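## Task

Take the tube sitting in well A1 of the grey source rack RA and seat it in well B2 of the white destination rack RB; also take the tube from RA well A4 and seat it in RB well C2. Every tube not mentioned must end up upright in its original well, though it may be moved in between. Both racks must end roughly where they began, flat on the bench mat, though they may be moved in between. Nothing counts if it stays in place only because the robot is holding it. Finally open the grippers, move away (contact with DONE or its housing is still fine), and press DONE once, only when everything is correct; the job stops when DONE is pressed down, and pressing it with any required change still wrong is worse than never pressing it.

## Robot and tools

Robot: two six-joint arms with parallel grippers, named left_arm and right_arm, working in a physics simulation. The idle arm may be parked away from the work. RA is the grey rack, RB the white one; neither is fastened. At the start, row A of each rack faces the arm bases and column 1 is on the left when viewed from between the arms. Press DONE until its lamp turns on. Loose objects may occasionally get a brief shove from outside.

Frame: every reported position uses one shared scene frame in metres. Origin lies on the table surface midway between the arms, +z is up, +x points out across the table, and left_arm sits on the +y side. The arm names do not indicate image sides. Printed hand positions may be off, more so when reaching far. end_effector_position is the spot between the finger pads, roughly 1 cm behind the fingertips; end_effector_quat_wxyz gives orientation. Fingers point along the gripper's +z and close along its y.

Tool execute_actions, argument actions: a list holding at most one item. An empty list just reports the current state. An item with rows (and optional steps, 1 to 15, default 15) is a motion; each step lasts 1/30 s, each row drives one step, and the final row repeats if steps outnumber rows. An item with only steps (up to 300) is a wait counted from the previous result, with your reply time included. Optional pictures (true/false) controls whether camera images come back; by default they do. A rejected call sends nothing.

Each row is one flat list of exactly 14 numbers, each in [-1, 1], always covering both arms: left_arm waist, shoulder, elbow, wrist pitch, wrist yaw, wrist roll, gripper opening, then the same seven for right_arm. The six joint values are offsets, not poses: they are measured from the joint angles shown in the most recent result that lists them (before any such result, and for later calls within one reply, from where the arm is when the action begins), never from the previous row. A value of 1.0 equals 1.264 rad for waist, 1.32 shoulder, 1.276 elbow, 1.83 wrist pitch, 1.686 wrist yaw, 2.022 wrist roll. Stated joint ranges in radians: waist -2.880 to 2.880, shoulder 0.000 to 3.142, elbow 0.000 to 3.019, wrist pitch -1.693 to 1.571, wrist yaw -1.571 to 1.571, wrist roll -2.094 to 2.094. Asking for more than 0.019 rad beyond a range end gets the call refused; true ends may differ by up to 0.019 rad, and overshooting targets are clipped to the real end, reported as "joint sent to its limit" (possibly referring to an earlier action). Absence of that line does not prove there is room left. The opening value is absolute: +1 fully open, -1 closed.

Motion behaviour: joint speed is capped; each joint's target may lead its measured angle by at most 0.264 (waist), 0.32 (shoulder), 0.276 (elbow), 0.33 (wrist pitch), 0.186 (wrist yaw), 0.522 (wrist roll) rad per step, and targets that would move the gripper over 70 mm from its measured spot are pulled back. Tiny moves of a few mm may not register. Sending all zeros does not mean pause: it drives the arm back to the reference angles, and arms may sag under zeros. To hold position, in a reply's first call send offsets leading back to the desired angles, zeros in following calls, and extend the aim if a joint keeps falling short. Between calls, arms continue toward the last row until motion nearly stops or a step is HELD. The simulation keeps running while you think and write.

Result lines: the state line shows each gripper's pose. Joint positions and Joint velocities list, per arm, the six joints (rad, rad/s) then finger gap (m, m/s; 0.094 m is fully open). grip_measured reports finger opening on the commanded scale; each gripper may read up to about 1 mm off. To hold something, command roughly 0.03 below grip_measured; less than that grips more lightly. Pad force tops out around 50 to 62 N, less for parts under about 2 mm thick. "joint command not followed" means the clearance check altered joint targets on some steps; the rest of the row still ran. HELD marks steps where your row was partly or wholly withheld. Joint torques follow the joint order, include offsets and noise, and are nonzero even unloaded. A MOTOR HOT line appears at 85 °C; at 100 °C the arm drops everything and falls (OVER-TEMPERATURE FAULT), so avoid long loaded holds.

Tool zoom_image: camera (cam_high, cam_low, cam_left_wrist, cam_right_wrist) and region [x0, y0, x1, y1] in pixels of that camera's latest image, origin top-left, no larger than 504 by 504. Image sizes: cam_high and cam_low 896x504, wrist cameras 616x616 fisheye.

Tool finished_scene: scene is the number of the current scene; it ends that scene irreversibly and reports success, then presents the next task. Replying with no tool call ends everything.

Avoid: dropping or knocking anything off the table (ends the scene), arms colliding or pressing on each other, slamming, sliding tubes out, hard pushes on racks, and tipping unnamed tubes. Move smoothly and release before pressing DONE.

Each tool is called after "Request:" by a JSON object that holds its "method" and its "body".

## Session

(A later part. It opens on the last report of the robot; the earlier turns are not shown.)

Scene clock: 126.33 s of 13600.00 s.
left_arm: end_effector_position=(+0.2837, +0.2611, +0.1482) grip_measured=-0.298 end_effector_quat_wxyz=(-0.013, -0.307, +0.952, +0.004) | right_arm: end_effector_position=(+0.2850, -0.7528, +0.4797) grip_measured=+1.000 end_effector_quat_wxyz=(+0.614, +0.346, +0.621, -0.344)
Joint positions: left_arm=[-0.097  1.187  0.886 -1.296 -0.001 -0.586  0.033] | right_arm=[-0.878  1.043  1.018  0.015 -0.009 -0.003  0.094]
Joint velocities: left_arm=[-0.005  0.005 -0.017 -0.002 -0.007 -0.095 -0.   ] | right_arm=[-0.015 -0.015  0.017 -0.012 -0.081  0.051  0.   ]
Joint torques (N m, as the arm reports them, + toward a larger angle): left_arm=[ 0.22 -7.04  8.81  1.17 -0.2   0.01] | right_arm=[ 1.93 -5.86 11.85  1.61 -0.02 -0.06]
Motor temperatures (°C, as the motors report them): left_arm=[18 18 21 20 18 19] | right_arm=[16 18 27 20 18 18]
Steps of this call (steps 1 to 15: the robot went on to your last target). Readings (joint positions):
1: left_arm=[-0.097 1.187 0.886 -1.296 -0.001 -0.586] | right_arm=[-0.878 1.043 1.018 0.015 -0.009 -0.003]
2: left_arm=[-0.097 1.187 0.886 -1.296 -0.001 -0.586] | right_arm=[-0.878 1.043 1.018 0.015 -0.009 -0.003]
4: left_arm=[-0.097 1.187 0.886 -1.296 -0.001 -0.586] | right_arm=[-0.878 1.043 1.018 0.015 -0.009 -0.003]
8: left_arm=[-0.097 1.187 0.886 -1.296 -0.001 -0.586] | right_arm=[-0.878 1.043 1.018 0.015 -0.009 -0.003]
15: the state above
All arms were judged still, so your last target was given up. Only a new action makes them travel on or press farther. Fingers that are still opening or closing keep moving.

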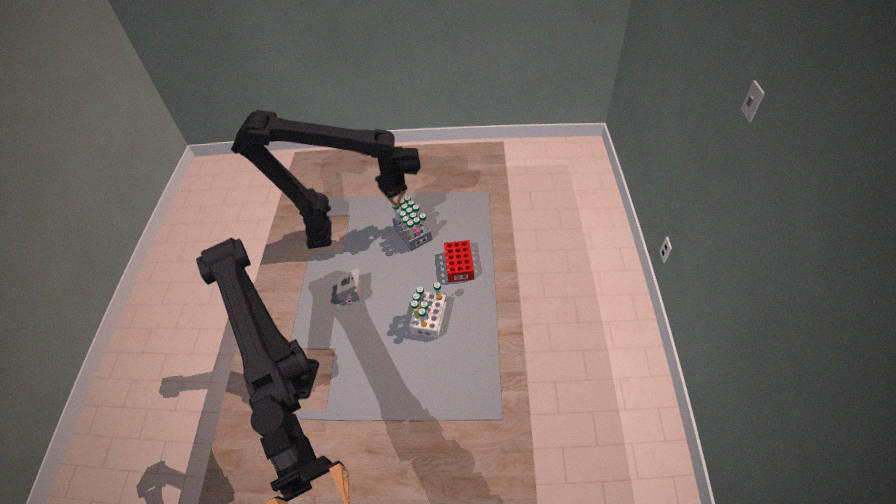

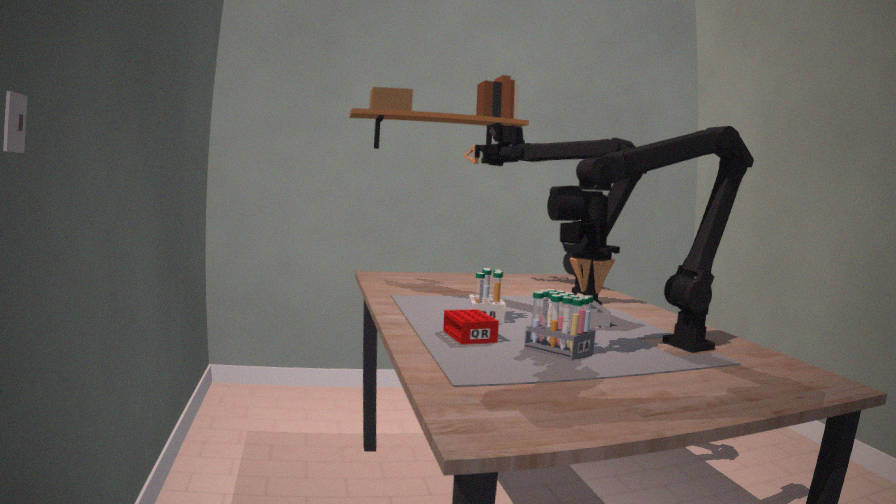

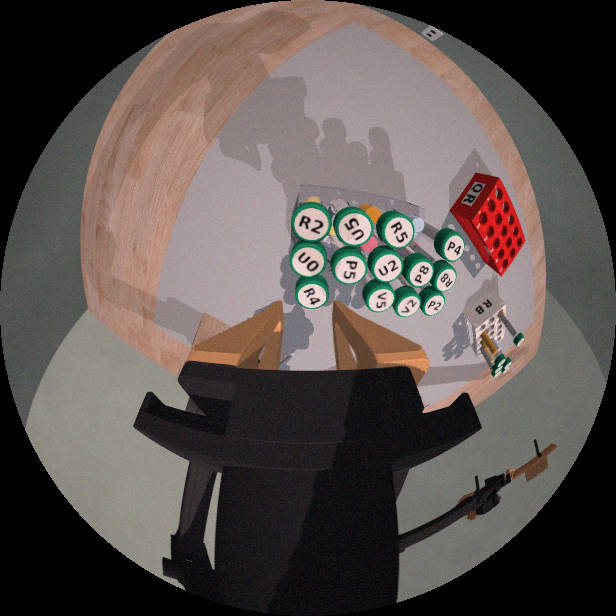

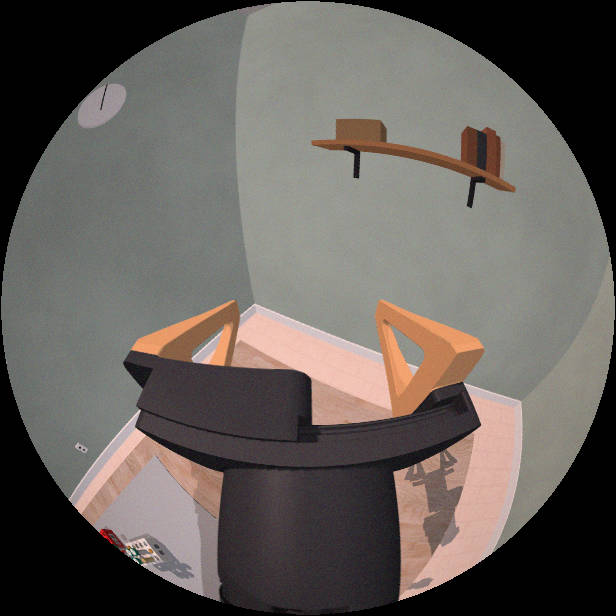

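Request:
{"method": "execute_actions", "body": {"actions": [{"rows":[[-0.012,0.016,-0.032,0.062,0,0,-0.3,0,0,0.02,0,0,0,1]]}]}}

Request:
{"method": "zoom_image", "body": {"camera": "cam_low", "region": [500,240,660,370]}}

Scene clock: 142.37 s of 13600.00 s.
left_arm: end_effector_position=(+0.2889, +0.2599, +0.1265) grip_measured=-0.298 end_effector_quat_wxyz=(+0.001, -0.305, +0.952, -0.000) | right_arm: end_effector_position=(+0.2850, -0.7528, +0.4797) grip_measured=+1.000 end_effector_quat_wxyz=(+0.614, +0.346, +0.621, -0.344)
Joint positions: left_arm=[-0.102  1.203  0.839 -1.204 -0.001 -0.586  0.033] | right_arm=[-0.878  1.043  1.018  0.015 -0.009 -0.003  0.094]
Joint velocities: left_arm=[ 0.015  0.005  0.012 -0.012 -0.037 -0.022 -0.   ] | right_arm=[-0.005 -0.005  0.017 -0.007 -0.007 -0.066  0.   ]
Joint torques (N m, as the arm reports them, + toward a larger angle): left_arm=[-1.17 -5.35  8.22  1.21 -0.2   0.01] | right_arm=[ 2.31 -5.23 11.72  1.82 -0.1  -0.04]
Motor temperatures (°C, as the motors report them): left_arm=[18 18 21 20 18 19] | right_arm=[16 18 27 20 18 18]
Steps of this call (steps 1 to 90: nothing new was sent; then 12.53 s passed at rest; steps 91 to 105: all 15 steps of this action). Readings (joint positions):
91: left_arm=[-0.098 1.187 0.880 -1.277 -0.001 -0.586] | right_arm=[-0.878 1.043 1.018 0.015 -0.009 -0.003]
92: left_arm=[-0.099 1.187 0.871 -1.248 -0.001 -0.586] | right_arm=[-0.878 1.043 1.018 0.015 -0.009 -0.003]
94: left_arm=[-0.101 1.194 0.852 -1.216 -0.001 -0.586] | right_arm=[-0.878 1.043 1.018 0.015 -0.009 -0.003]
98: left_arm=[-0.102 1.203 0.839 -1.207 -0.001 -0.586] | right_arm=[-0.878 1.043 1.018 0.015 -0.009 -0.003]
105: the state above

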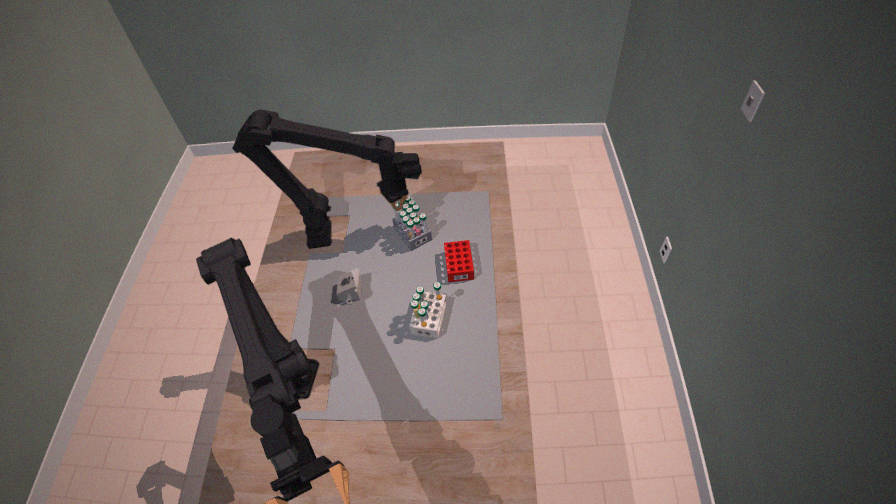

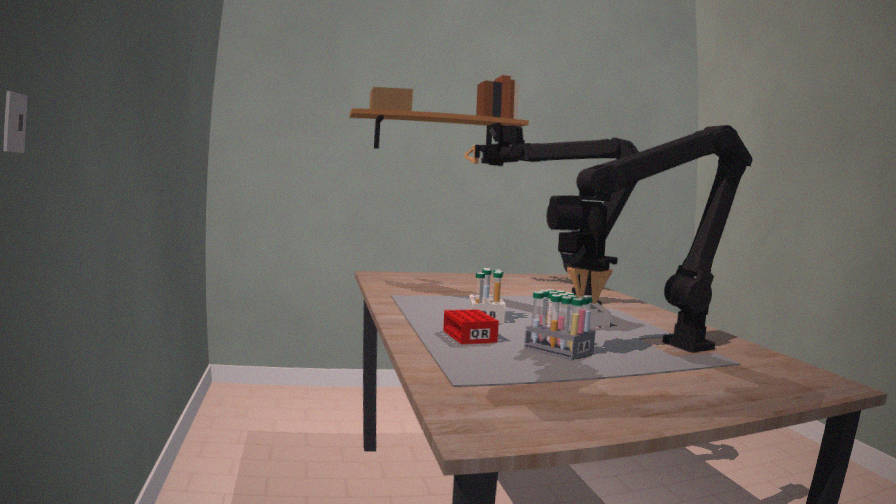

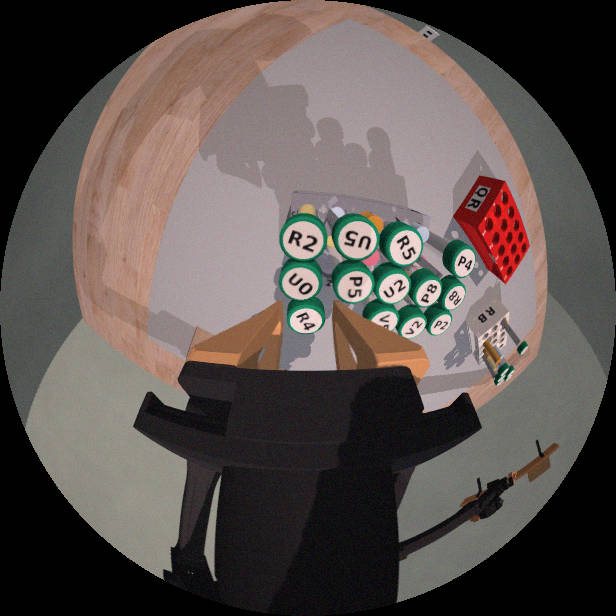

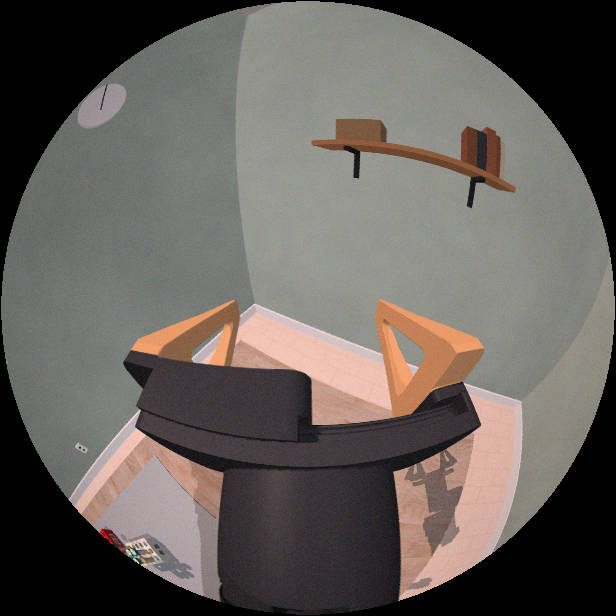

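Region (500, 240, 660, 370) of cam_low's 896x504 image, scaled by 3.150, with more detail than that image has; it fills the top 410 rows of this view, and the rest is white.

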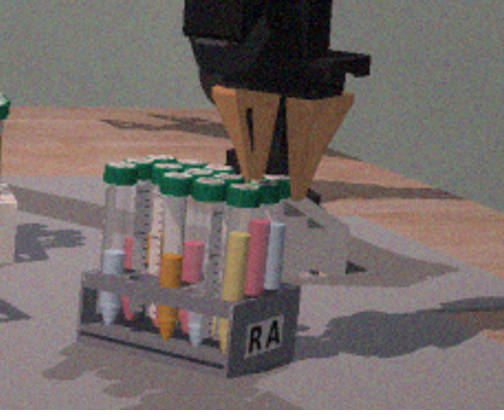

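Request:
{"method": "execute_actions", "body": {"actions": [{"rows":[[0,0.012,-0.008,0.02,0,0,-0.3,0,0,0.02,0,0,0,1],[0,0.012,-0.008,0.02,0,0,-0.3,0,0,0.02,0,0,0,1],[0,0.012,-0.008,0.02,0,0,-0.3,0,0,0.02,0,0,0,1],[0,0.012,-0.008,0.02,0,0,-0.3,0,0,0.02,0,0,0,1],[0,0.012,-0.008,0.02,0,0,-0.3,0,0,0.02,0,0,0,1],[0,0.012,-0.008,0.02,0,0,-0.3,0,0,0.02,0,0,0,1],[0,0.012,-0.008,0.02,0,0,-0.3,0,0,0.02,0,0,0,1],[0,0.012,-0.008,0.02,0,0,-0.45,0,0,0.02,0,0,0,1],[0,0.012,-0.008,0.02,0,0,-0.5,0,0,0.02,0,0,0,1],[0,0.012,-0.008,0.02,0,0,-0.58,0,0,0.02,0,0,0,1]]}]}}

Scene clock: 152.37 s of 13600.00 s.
left_arm: end_effector_position=(+0.2874, +0.2598, +0.1204) grip_measured=-0.545 end_effector_quat_wxyz=(-0.000, -0.305, +0.952, +0.000) | right_arm: end_effector_position=(+0.2850, -0.7528, +0.4797) grip_measured=+1.000 end_effector_quat_wxyz=(+0.614, +0.346, +0.621, -0.344)
Joint positions: left_arm=[-0.102  1.207  0.825 -1.189 -0.001 -0.586  0.021] | right_arm=[-0.878  1.043  1.018  0.015 -0.009 -0.003  0.094]
Joint velocities: left_arm=[-0.015 -0.015  0.007 -0.012 -0.051  0.037  0.   ] | right_arm=[-0.005  0.015 -0.017  0.002 -0.022  0.051  0.   ]
Joint torques (N m, as the arm reports them, + toward a larger angle): left_arm=[-0.13 -4.64  7.73  1.22 -0.22  0.  ] | right_arm=[ 1.7  -5.62 11.46  1.6  -0.04 -0.15]
Motor temperatures (°C, as the motors report them): left_arm=[18 18 21 20 18 19] | right_arm=[16 18 28 20 18 18]
Steps of this call (steps 1 to 15: the robot went on to your last target; steps 16 to 90: nothing new was sent; then 6.50 s passed at rest; steps 91 to 105: all 15 steps of this action). Readings (joint positions):
91: left_arm=[-0.102 1.203 0.837 -1.201 -0.001 -0.586] | right_arm=[-0.878 1.043 1.018 0.015 -0.009 -0.003]
92: left_arm=[-0.102 1.203 0.834 -1.196 -0.001 -0.586] | right_arm=[-0.878 1.043 1.018 0.015 -0.009 -0.003]
94: left_arm=[-0.102 1.204 0.829 -1.190 -0.001 -0.586] | right_arm=[-0.878 1.043 1.018 0.015 -0.009 -0.003]
98: left_arm=[-0.102 1.207 0.825 -1.190 -0.001 -0.586] | right_arm=[-0.878 1.043 1.018 0.015 -0.009 -0.003]
105: the state above

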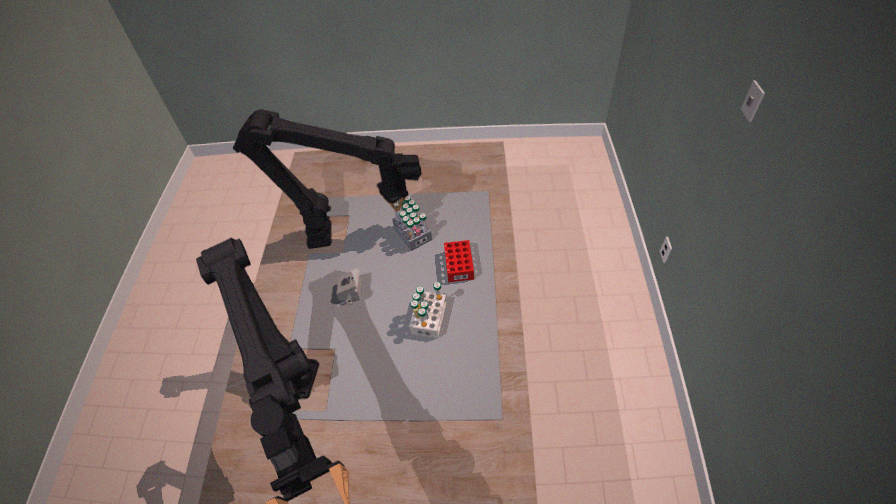

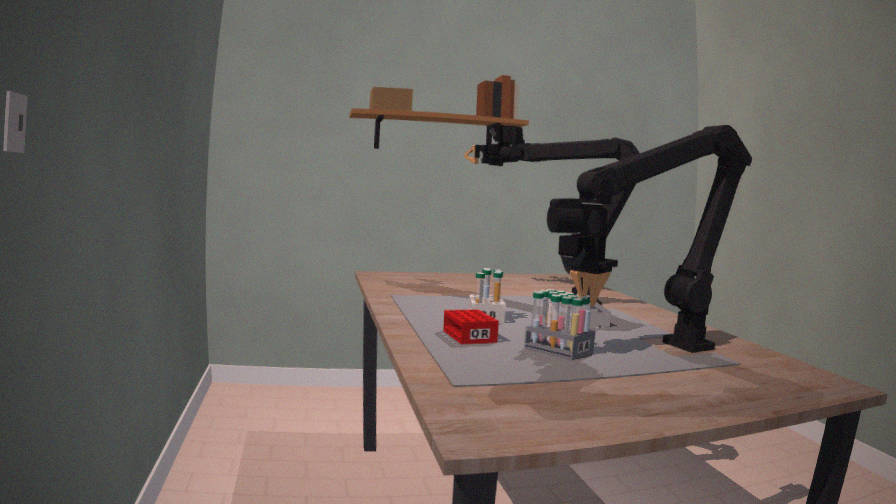

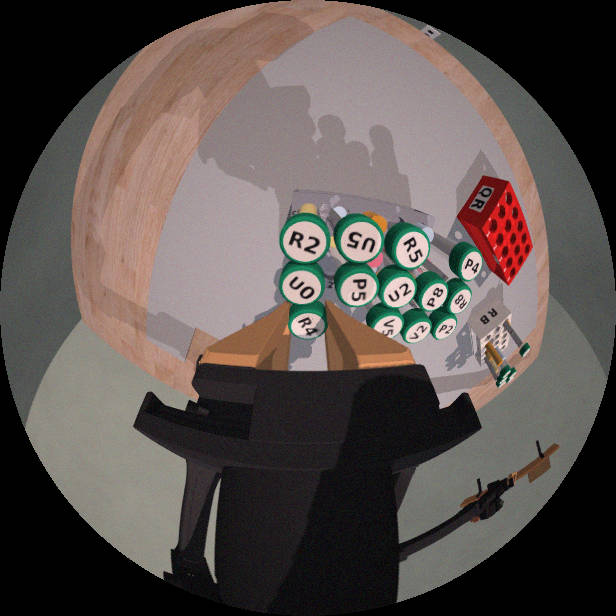

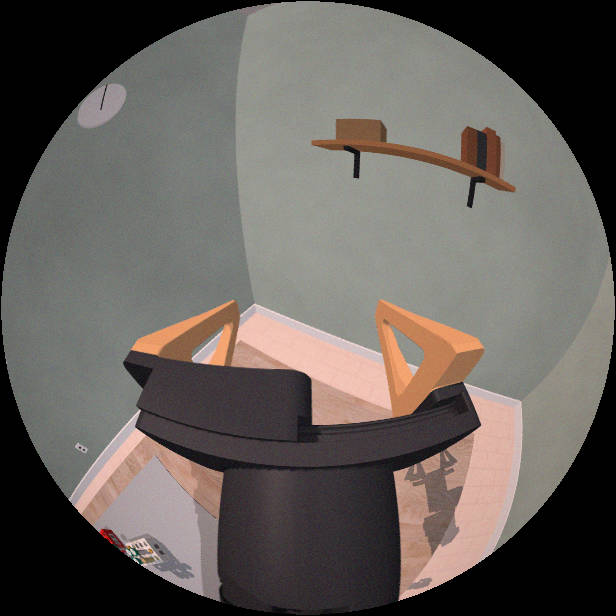

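Request:
{"method": "execute_actions", "body": {"actions": [{"rows":[[0,-0.006,0.02,-0.01,0,0,-0.58,0,0,0.02,0,0,0,1],[0,-0.013,0.033,-0.022,0,0,-0.58,0,0,0.02,0,0,0,1],[0,-0.019,0.046,-0.034,0,0,-0.58,0,0,0.02,0,0,0,1],[0,-0.025,0.059,-0.046,0,0,-0.58,0,0,0.02,0,0,0,1],[0,-0.03,0.072,-0.058,0,0,-0.58,0,0,0.02,0,0,0,1],[0,-0.035,0.085,-0.071,0,0,-0.58,0,0,0.02,0,0,0,1],[0,-0.04,0.098,-0.084,0,0,-0.58,0,0,0.02,0,0,0,1],[0,-0.044,0.111,-0.097,0,0,-0.58,0,0,0.02,0,0,0,1],[0,-0.047,0.125,-0.11,0,0,-0.58,0,0,0.02,0,0,0,1],[0,-0.05,0.145,-0.125,0,0,-0.58,0,0,0.02,0,0,0,1],[0,-0.052,0.167,-0.142,0,0,-0.58,0,0,0.02,0,0,0,1],[0,-0.054,0.19,-0.16,0,0,-0.58,0,0,0.02,0,0,0,1],[0,-0.056,0.215,-0.178,0,0,-0.58,0,0,0.02,0,0,0,1],[0,-0.057,0.24,-0.196,0,0,-0.58,0,0,0.02,0,0,0,1],[0,-0.058,0.265,-0.213,0,0,-0.58,0,0,0.02,0,0,0,1]]}], "pictures": false}}

Request:
{"method": "execute_actions", "body": {"actions": [{"steps":20}]}}

Scene clock: 174.57 s of 13600.00 s.
left_arm: end_effector_position=(+0.2835, +0.2596, +0.2160) grip_measured=-0.545 end_effector_quat_wxyz=(-0.022, -0.305, +0.952, +0.006) | right_arm: end_effector_position=(+0.2850, -0.7528, +0.4797) grip_measured=+1.000 end_effector_quat_wxyz=(+0.614, +0.346, +0.621, -0.344)
Joint positions: left_arm=[-0.102  1.159  1.046 -1.502  0.    -0.586  0.021] | right_arm=[-0.878  1.043  1.018  0.015 -0.009 -0.003  0.094]
Joint velocities: left_arm=[ 0.015 -0.093  0.994 -0.901  0.022 -0.037  0.001] | right_arm=[-0.005 -0.015 -0.012  0.022  0.037 -0.051  0.   ]
Joint torques (N m, as the arm reports them, + toward a larger angle): left_arm=[-0.07 -7.7  12.51 -0.04 -0.23  0.05] | right_arm=[ 1.61 -6.04 11.58  1.62  0.02 -0.06]
Motor temperatures (°C, as the motors report them): left_arm=[18 18 21 20 18 19] | right_arm=[16 18 28 20 18 18]
Steps of this call (steps 1 to 15: the robot went on to your last target; steps 16 to 90: nothing new was sent; then 18.70 s passed at rest; steps 91 to 105: all 15 steps of this action). Readings (joint positions):
91: left_arm=[-0.102 1.207 0.825 -1.189 -0.001 -0.586] | right_arm=[-0.878 1.043 1.018 0.015 -0.009 -0.003]
92: left_arm=[-0.102 1.207 0.825 -1.193 -0.001 -0.586] | right_arm=[-0.878 1.043 1.018 0.015 -0.009 -0.003]
94: left_arm=[-0.102 1.206 0.829 -1.216 0.000 -0.586] | right_arm=[-0.878 1.043 1.018 0.015 -0.009 -0.003]
98: left_arm=[-0.102 1.197 0.870 -1.299 0.000 -0.586] | right_arm=[-0.878 1.043 1.018 0.015 -0.009 -0.003]
105: the state above

Scene clock: 175.23 s of 13600.00 s.
left_arm: end_effector_position=(+0.2888, +0.2598, +0.2563) grip_measured=-0.545 end_effector_quat_wxyz=(+0.005, -0.305, +0.952, -0.002) | right_arm: end_effector_position=(+0.2850, -0.7528, +0.4797) grip_measured=+1.000 end_effector_quat_wxyz=(+0.614, +0.346, +0.621, -0.344)
Joint positions: left_arm=[-0.102  1.13   1.13  -1.56   0.    -0.586  0.021] | right_arm=[-0.878  1.043  1.018  0.015 -0.009 -0.003  0.094]
Joint velocities: left_arm=[ 0.005 -0.005 -0.017 -0.007  0.037  0.037 -0.   ] | right_arm=[-0.005 -0.005 -0.002 -0.002 -0.11   0.037  0.   ]
Joint torques (N m, as the arm reports them, + toward a larger angle): left_arm=[-0.45 -5.82 10.55 -0.13 -0.24  0.04] | right_arm=[ 1.78 -6.28 11.43  1.48 -0.01 -0.1 ]
Motor temperatures (°C, as the motors report them): left_arm=[18 18 21 20 18 19] | right_arm=[16 18 28 20 18 18]
Steps of this call (steps 1 to 20: the robot went on to your last target). Readings (joint positions):
1: left_arm=[-0.102 1.156 1.076 -1.526 0.000 -0.586] | right_arm=[-0.878 1.043 1.018 0.015 -0.009 -0.003]
2: left_arm=[-0.102 1.151 1.101 -1.540 0.000 -0.586] | right_arm=[-0.878 1.043 1.018 0.015 -0.009 -0.003]
4: left_arm=[-0.102 1.139 1.127 -1.551 0.000 -0.586] | right_arm=[-0.878 1.043 1.018 0.015 -0.009 -0.003]
8: left_arm=[-0.102 1.130 1.130 -1.560 0.000 -0.586] | right_arm=[-0.878 1.043 1.018 0.015 -0.009 -0.003]
20: the state above

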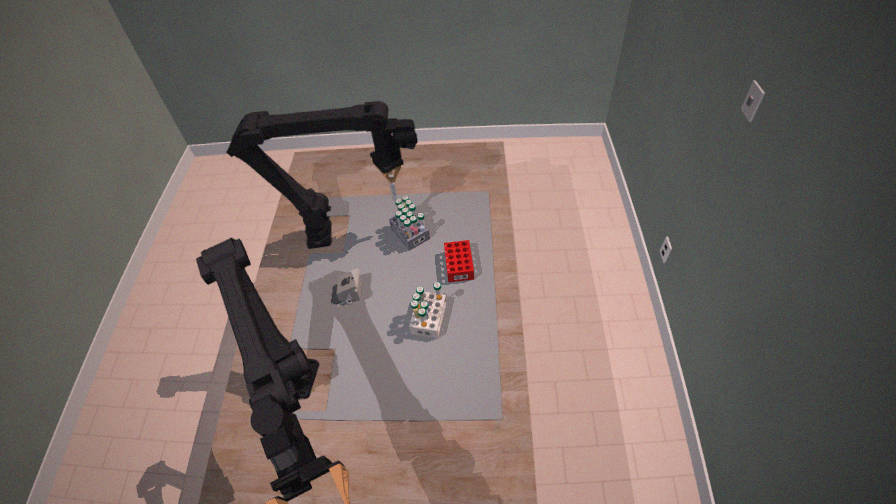

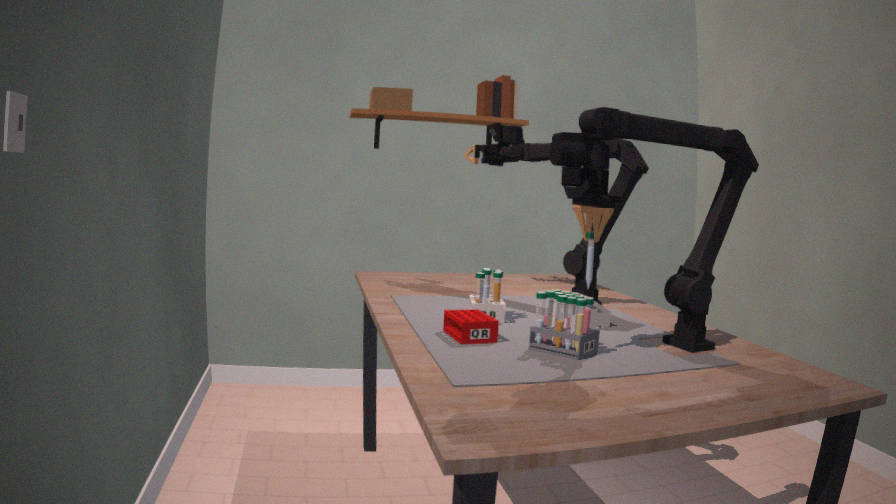

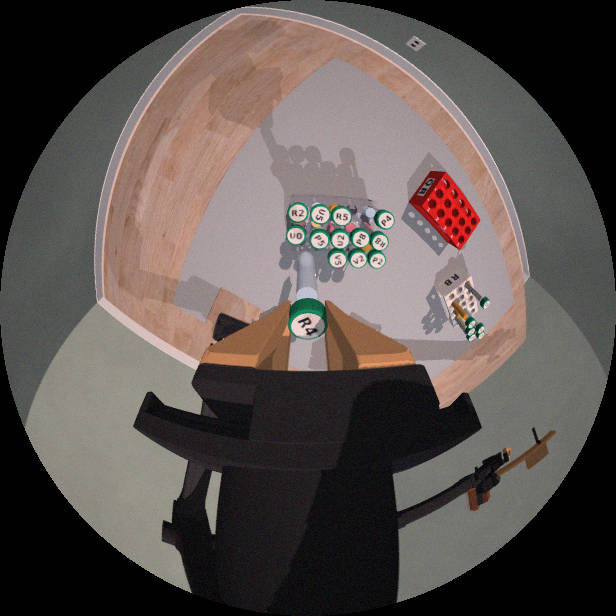

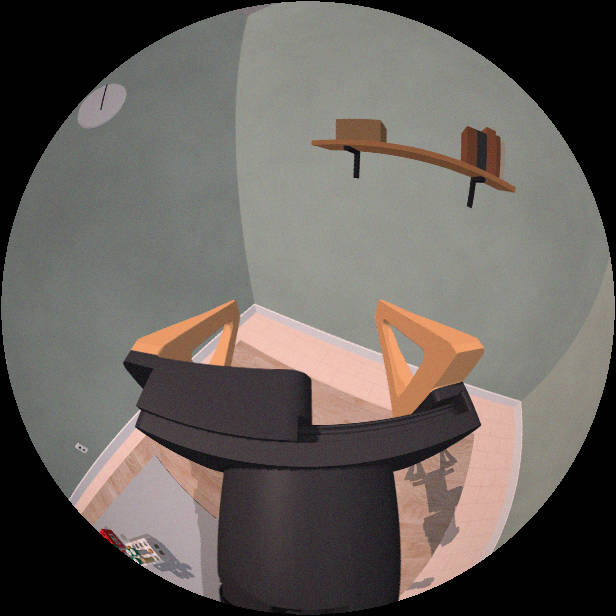

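Request:
{"method": "execute_actions", "body": {"actions": [{"rows":[[-0.1,0.05,0.1,-0.01,0,0.03,-0.58,0,0,0.02,0,0,0,1],[-0.2,0.1,0.18,-0.01,0,0.06,-0.58,0,0,0.02,0,0,0,1],[-0.3,0.17,0.26,-0.02,0,0.09,-0.58,0,0,0.02,0,0,0,1],[-0.4,0.24,0.34,-0.02,0,0.12,-0.58,0,0,0.02,0,0,0,1],[-0.5,0.3,0.42,-0.03,0,0.15,-0.58,0,0,0.02,0,0,0,1],[-0.62,0.36,0.515,-0.04,0,0.17,-0.58,0,0,0.02,0,0,0,1],[-0.62,0.36,0.515,-0.04,0,0.17,-0.58,0,0,0.02,0,0,0,1],[-0.62,0.36,0.515,-0.04,0,0.17,-0.58,0,0,0.02,0,0,0,1],[-0.62,0.36,0.515,-0.04,0,0.17,-0.58,0,0,0.02,0,0,0,1],[-0.62,0.36,0.515,-0.04,0,0.17,-0.58,0,0,0.02,0,0,0,1],[-0.62,0.36,0.515,-0.04,0,0.17,-0.58,0,0,0.02,0,0,0,1],[-0.62,0.36,0.515,-0.04,0,0.17,-0.58,0,0,0.02,0,0,0,1],[-0.62,0.36,0.515,-0.04,0,0.17,-0.58,0,0,0.02,0,0,0,1],[-0.62,0.4,0.515,-0.04,0,0.17,-0.58,0,0,0.02,0,0,0,1],[-0.62,0.43,0.515,-0.04,0,0.17,-0.58,0,0,0.02,0,0,0,1]]}], "pictures": false}}

Request:
{"method": "execute_actions", "body": {"actions": [{"steps":30}]}}

Request:
{"method": "zoom_image", "body": {"camera": "cam_left_wrist", "region": [200,150,420,350]}}

Scene clock: 196.53 s of 13600.00 s.
left_arm: end_effector_position=(+0.3848, +0.0027, +0.2436) grip_measured=-0.545 end_effector_quat_wxyz=(-0.025, +0.098, +0.995, +0.015) | right_arm: end_effector_position=(+0.2850, -0.7528, +0.4797) grip_measured=+1.000 end_effector_quat_wxyz=(+0.614, +0.346, +0.621, -0.344)
Joint positions: left_arm=[-0.688  1.61   1.565 -1.584 -0.005 -0.355  0.021] | right_arm=[-0.878  1.043  1.018  0.015 -0.009 -0.003  0.094]
Joint velocities: left_arm=[-1.187  0.698  0.716 -0.061  0.007  0.242 -0.   ] | right_arm=[ 0.005 -0.015  0.012 -0.012  0.007 -0.007  0.   ]
Joint torques (N m, as the arm reports them, + toward a larger angle): left_arm=[ -0.81 -13.22  12.65  -0.55  -0.08   0.13] | right_arm=[ 1.49 -5.65 11.42  1.55 -0.07 -0.11]
Motor temperatures (°C, as the motors report them): left_arm=[18 18 22 20 18 19] | right_arm=[16 18 29 20 18 18]
Steps of this call (steps 1 to 15: the robot went on to your last target; steps 16 to 160: nothing new was sent; then 15.47 s passed at rest; steps 161 to 175: all 15 steps of this action). Readings (joint positions):
161: left_arm=[-0.113 1.135 1.137 -1.563 -0.004 -0.578] | right_arm=[-0.878 1.043 1.018 0.015 -0.009 -0.003]
162: left_arm=[-0.140 1.147 1.154 -1.567 -0.005 -0.568] | right_arm=[-0.878 1.043 1.018 0.015 -0.009 -0.003]
164: left_arm=[-0.224 1.197 1.214 -1.571 -0.005 -0.536] | right_arm=[-0.878 1.043 1.018 0.015 -0.009 -0.003]
168: left_arm=[-0.398 1.366 1.365 -1.580 -0.005 -0.450] | right_arm=[-0.878 1.043 1.018 0.015 -0.009 -0.003]
175: the state above

Scene clock: 197.53 s of 13600.00 s.
left_arm: end_effector_position=(+0.3614, -0.1049, +0.2545) grip_measured=-0.545 end_effector_quat_wxyz=(-0.014, +0.246, +0.969, +0.006) | right_arm: end_effector_position=(+0.2850, -0.7528, +0.4797) grip_measured=+1.000 end_effector_quat_wxyz=(+0.614, +0.346, +0.621, -0.344)
Joint positions: left_arm=[-0.887  1.718  1.731 -1.615  0.003 -0.253  0.021] | right_arm=[-0.878  1.043  1.018  0.015 -0.009 -0.003  0.094]
Joint velocities: left_arm=[ 0.005 -0.005 -0.022 -0.012 -0.007  0.051 -0.001] | right_arm=[ 0.005 -0.015 -0.012  0.002 -0.007 -0.022  0.   ]
Joint torques (N m, as the arm reports them, + toward a larger angle): left_arm=[ -0.31 -16.93  12.43  -0.33  -0.27   0.17] | right_arm=[ 1.57 -5.44 11.5   1.6  -0.1  -0.08]
Motor temperatures (°C, as the motors report them): left_arm=[18 18 22 20 18 19] | right_arm=[16 18 29 20 18 18]
Steps of this call (steps 1 to 30: the robot went on to your last target). Readings (joint positions):
1: left_arm=[-0.729 1.634 1.591 -1.586 -0.005 -0.344] | right_arm=[-0.878 1.043 1.018 0.015 -0.009 -0.003]
2: left_arm=[-0.769 1.656 1.619 -1.590 -0.005 -0.332] | right_arm=[-0.878 1.043 1.018 0.015 -0.009 -0.003]
4: left_arm=[-0.843 1.696 1.677 -1.600 -0.002 -0.305] | right_arm=[-0.878 1.043 1.018 0.015 -0.009 -0.003]
8: left_arm=[-0.924 1.719 1.726 -1.605 0.003 -0.272] | right_arm=[-0.878 1.043 1.018 0.015 -0.009 -0.003]
30: the state above
All arms were judged still, so your last target was given up. Only a new action makes them travel on or press farther. Fingers that are still opening or closing keep moving.

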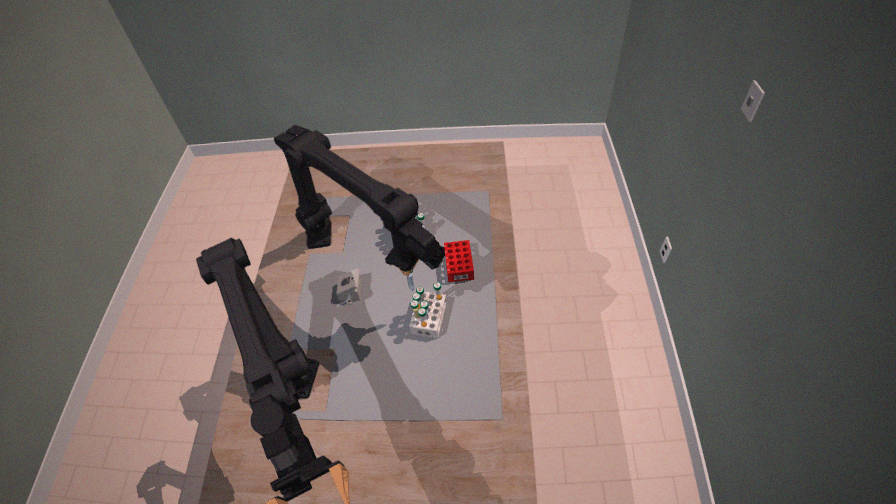

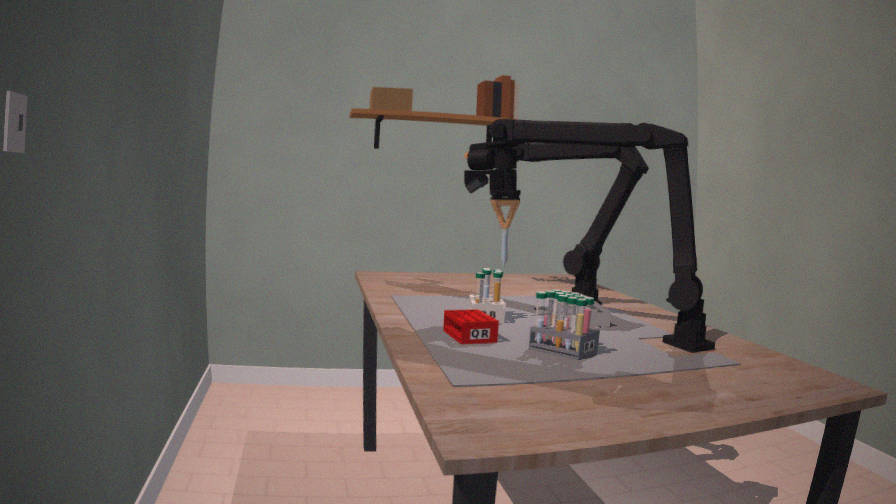

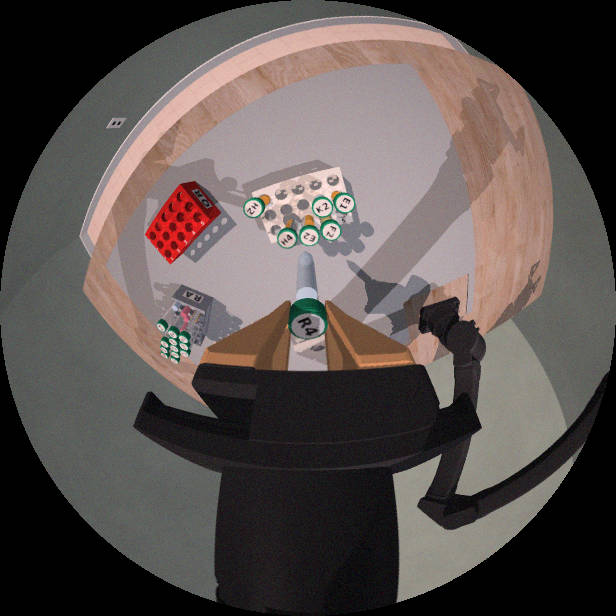

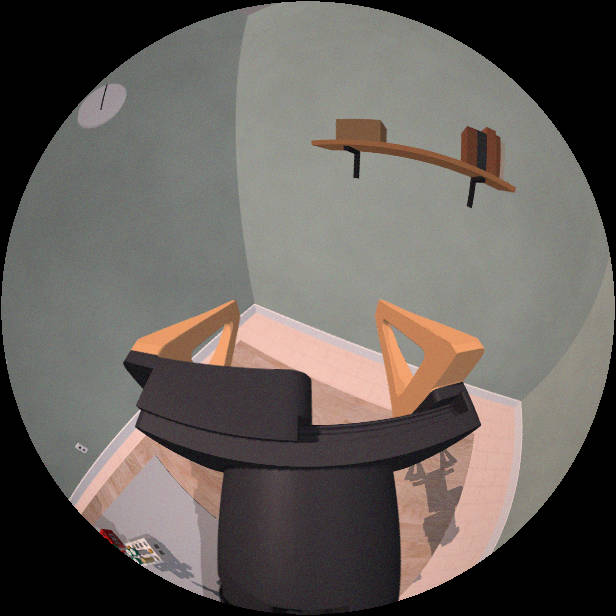

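Region (200, 150, 420, 350) of cam_left_wrist's 616x616 image, scaled by 2.291, with more detail than that image has; it fills the top 458 rows of this view, and the rest is white.

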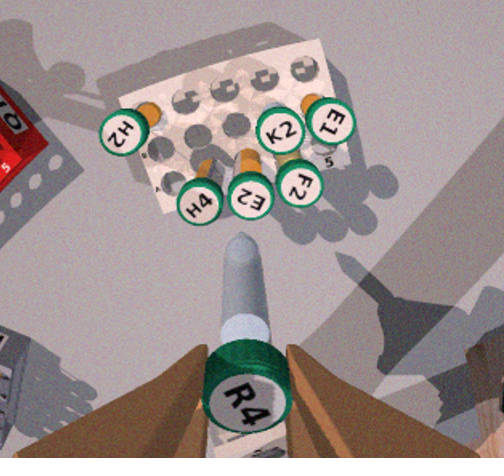

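Request:
{"method": "execute_actions", "body": {"actions": [{"rows":[[0.06,0.025,0.095,0.008,0,-0.11,-0.58,0,0,0.02,0,0,0,1]]}], "pictures": false}}

Request:
{"method": "execute_actions", "body": {"actions": [{"steps":15}]}}

Request:
{"method": "zoom_image", "body": {"camera": "cam_left_wrist", "region": [200,150,420,350]}}

Scene clock: 226.50 s of 13600.00 s.
left_arm: end_effector_position=(+0.4043, -0.0832, +0.2665) grip_measured=-0.545 end_effector_quat_wxyz=(+0.003, +0.104, +0.995, -0.004) | right_arm: end_effector_position=(+0.2850, -0.7528, +0.4797) grip_measured=+1.000 end_effector_quat_wxyz=(+0.614, +0.346, +0.621, -0.344)
Joint positions: left_arm=[-0.803  1.743  1.796 -1.615  0.004 -0.457  0.021] | right_arm=[-0.878  1.043  1.018  0.015 -0.009 -0.003  0.094]
Joint velocities: left_arm=[-0.015 -0.005 -0.002  0.012  0.007 -0.11  -0.001] | right_arm=[-0.015 -0.005  0.007 -0.007 -0.066  0.022  0.   ]
Joint torques (N m, as the arm reports them, + toward a larger angle): left_arm=[ -0.7  -14.68  12.5    1.1   -0.25  -0.11] | right_arm=[ 1.38 -4.92 11.59  1.48 -0.05 -0.13]
Motor temperatures (°C, as the motors report them): left_arm=[18 19 24 20 18 19] | right_arm=[16 19 29 20 18 18]
Steps of this call (steps 1 to 90: nothing new was sent; then 25.47 s passed at rest; steps 91 to 105: all 15 steps of this action). Readings (joint positions):
91: left_arm=[-0.883 1.721 1.738 -1.615 0.004 -0.288] | right_arm=[-0.878 1.043 1.018 0.015 -0.009 -0.003]
92: left_arm=[-0.876 1.727 1.752 -1.615 0.004 -0.323] | right_arm=[-0.878 1.043 1.018 0.015 -0.009 -0.003]
94: left_arm=[-0.852 1.739 1.782 -1.615 0.004 -0.374] | right_arm=[-0.878 1.043 1.018 0.015 -0.009 -0.003]
98: left_arm=[-0.808 1.742 1.796 -1.615 0.004 -0.428] | right_arm=[-0.878 1.043 1.018 0.015 -0.009 -0.003]
105: the state above

Scene clock: 227.00 s of 13600.00 s.
left_arm: end_effector_position=(+0.4043, -0.0832, +0.2665) grip_measured=-0.545 end_effector_quat_wxyz=(+0.003, +0.101, +0.995, -0.004) | right_arm: end_effector_position=(+0.2850, -0.7528, +0.4797) grip_measured=+1.000 end_effector_quat_wxyz=(+0.614, +0.346, +0.621, -0.344)
Joint positions: left_arm=[-0.803  1.743  1.796 -1.615  0.004 -0.464  0.021] | right_arm=[-0.878  1.043  1.018  0.015 -0.009 -0.003  0.094]
Joint velocities: left_arm=[ 0.005 -0.005 -0.012  0.002 -0.037  0.007  0.002] | right_arm=[-0.024 -0.015  0.012  0.007 -0.022 -0.037  0.   ]
Joint torques (N m, as the arm reports them, + toward a larger angle): left_arm=[ -0.94 -14.79  12.25   0.92  -0.23  -0.09] | right_arm=[ 1.66 -5.34 11.61  1.55  0.   -0.09]
Motor temperatures (°C, as the motors report them): left_arm=[18 19 24 20 18 19] | right_arm=[16 19 29 20 18 18]
Steps of this call (steps 1 to 15: the robot went on to your last target). Readings (joint positions):
1: left_arm=[-0.803 1.743 1.796 -1.615 0.004 -0.459] | right_arm=[-0.878 1.043 1.018 0.015 -0.009 -0.003]
2: left_arm=[-0.803 1.743 1.796 -1.615 0.004 -0.460] | right_arm=[-0.878 1.043 1.018 0.015 -0.009 -0.003]
4: left_arm=[-0.803 1.743 1.796 -1.615 0.004 -0.461] | right_arm=[-0.878 1.043 1.018 0.015 -0.009 -0.003]
8: left_arm=[-0.803 1.743 1.796 -1.615 0.004 -0.463] | right_arm=[-0.878 1.043 1.018 0.015 -0.009 -0.003]
15: the state above
All arms were judged still, so your last target was given up. Only a new action makes them travel on or press farther. Fingers that are still opening or closing keep moving.

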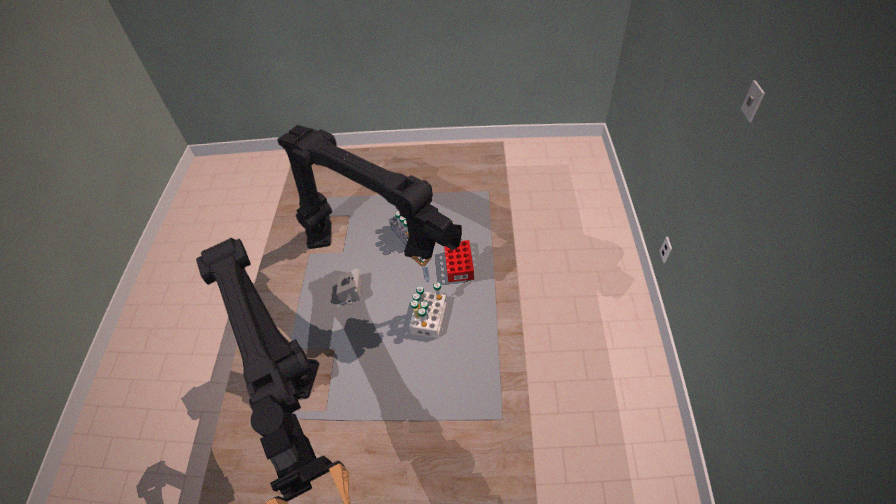

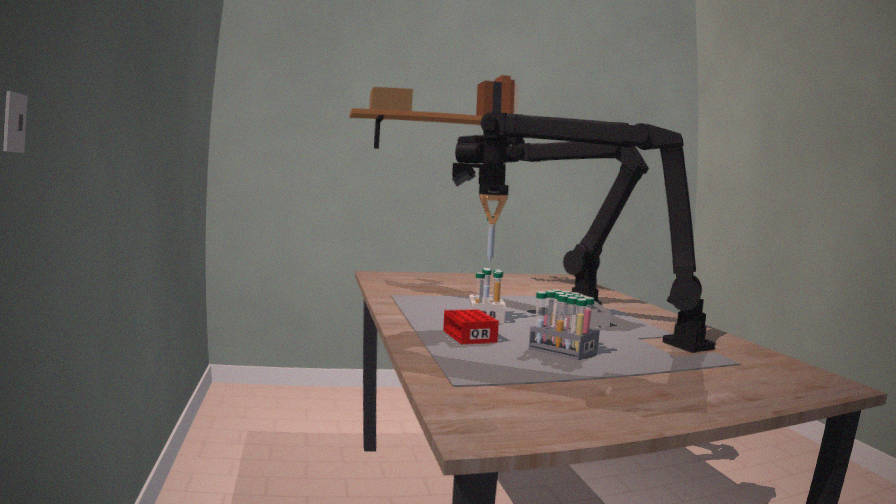

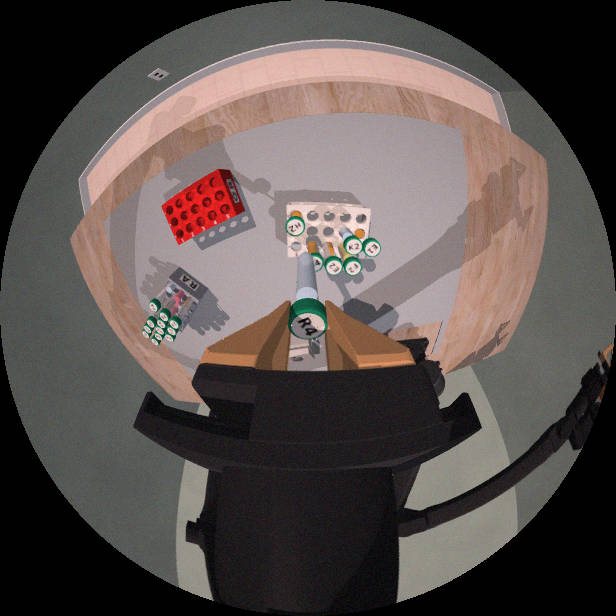

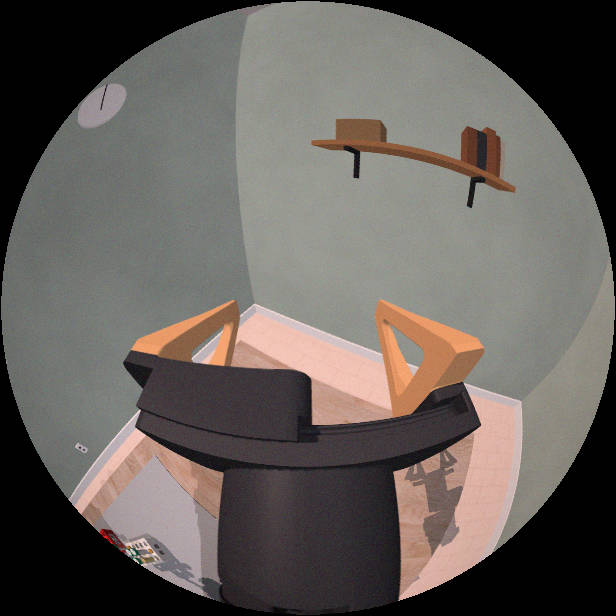

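Region (200, 150, 420, 350) of cam_left_wrist's 616x616 image, scaled by 2.291, with more detail than that image has; it fills the top 458 rows of this view, and the rest is white.

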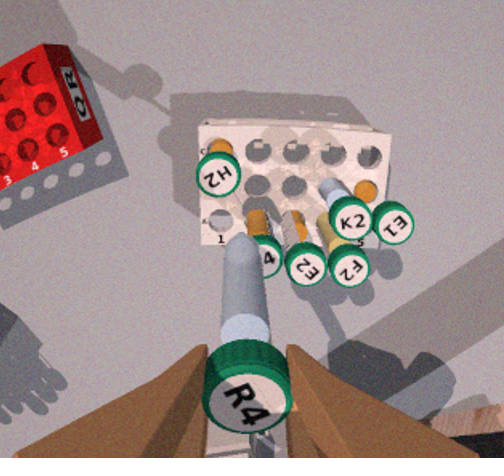

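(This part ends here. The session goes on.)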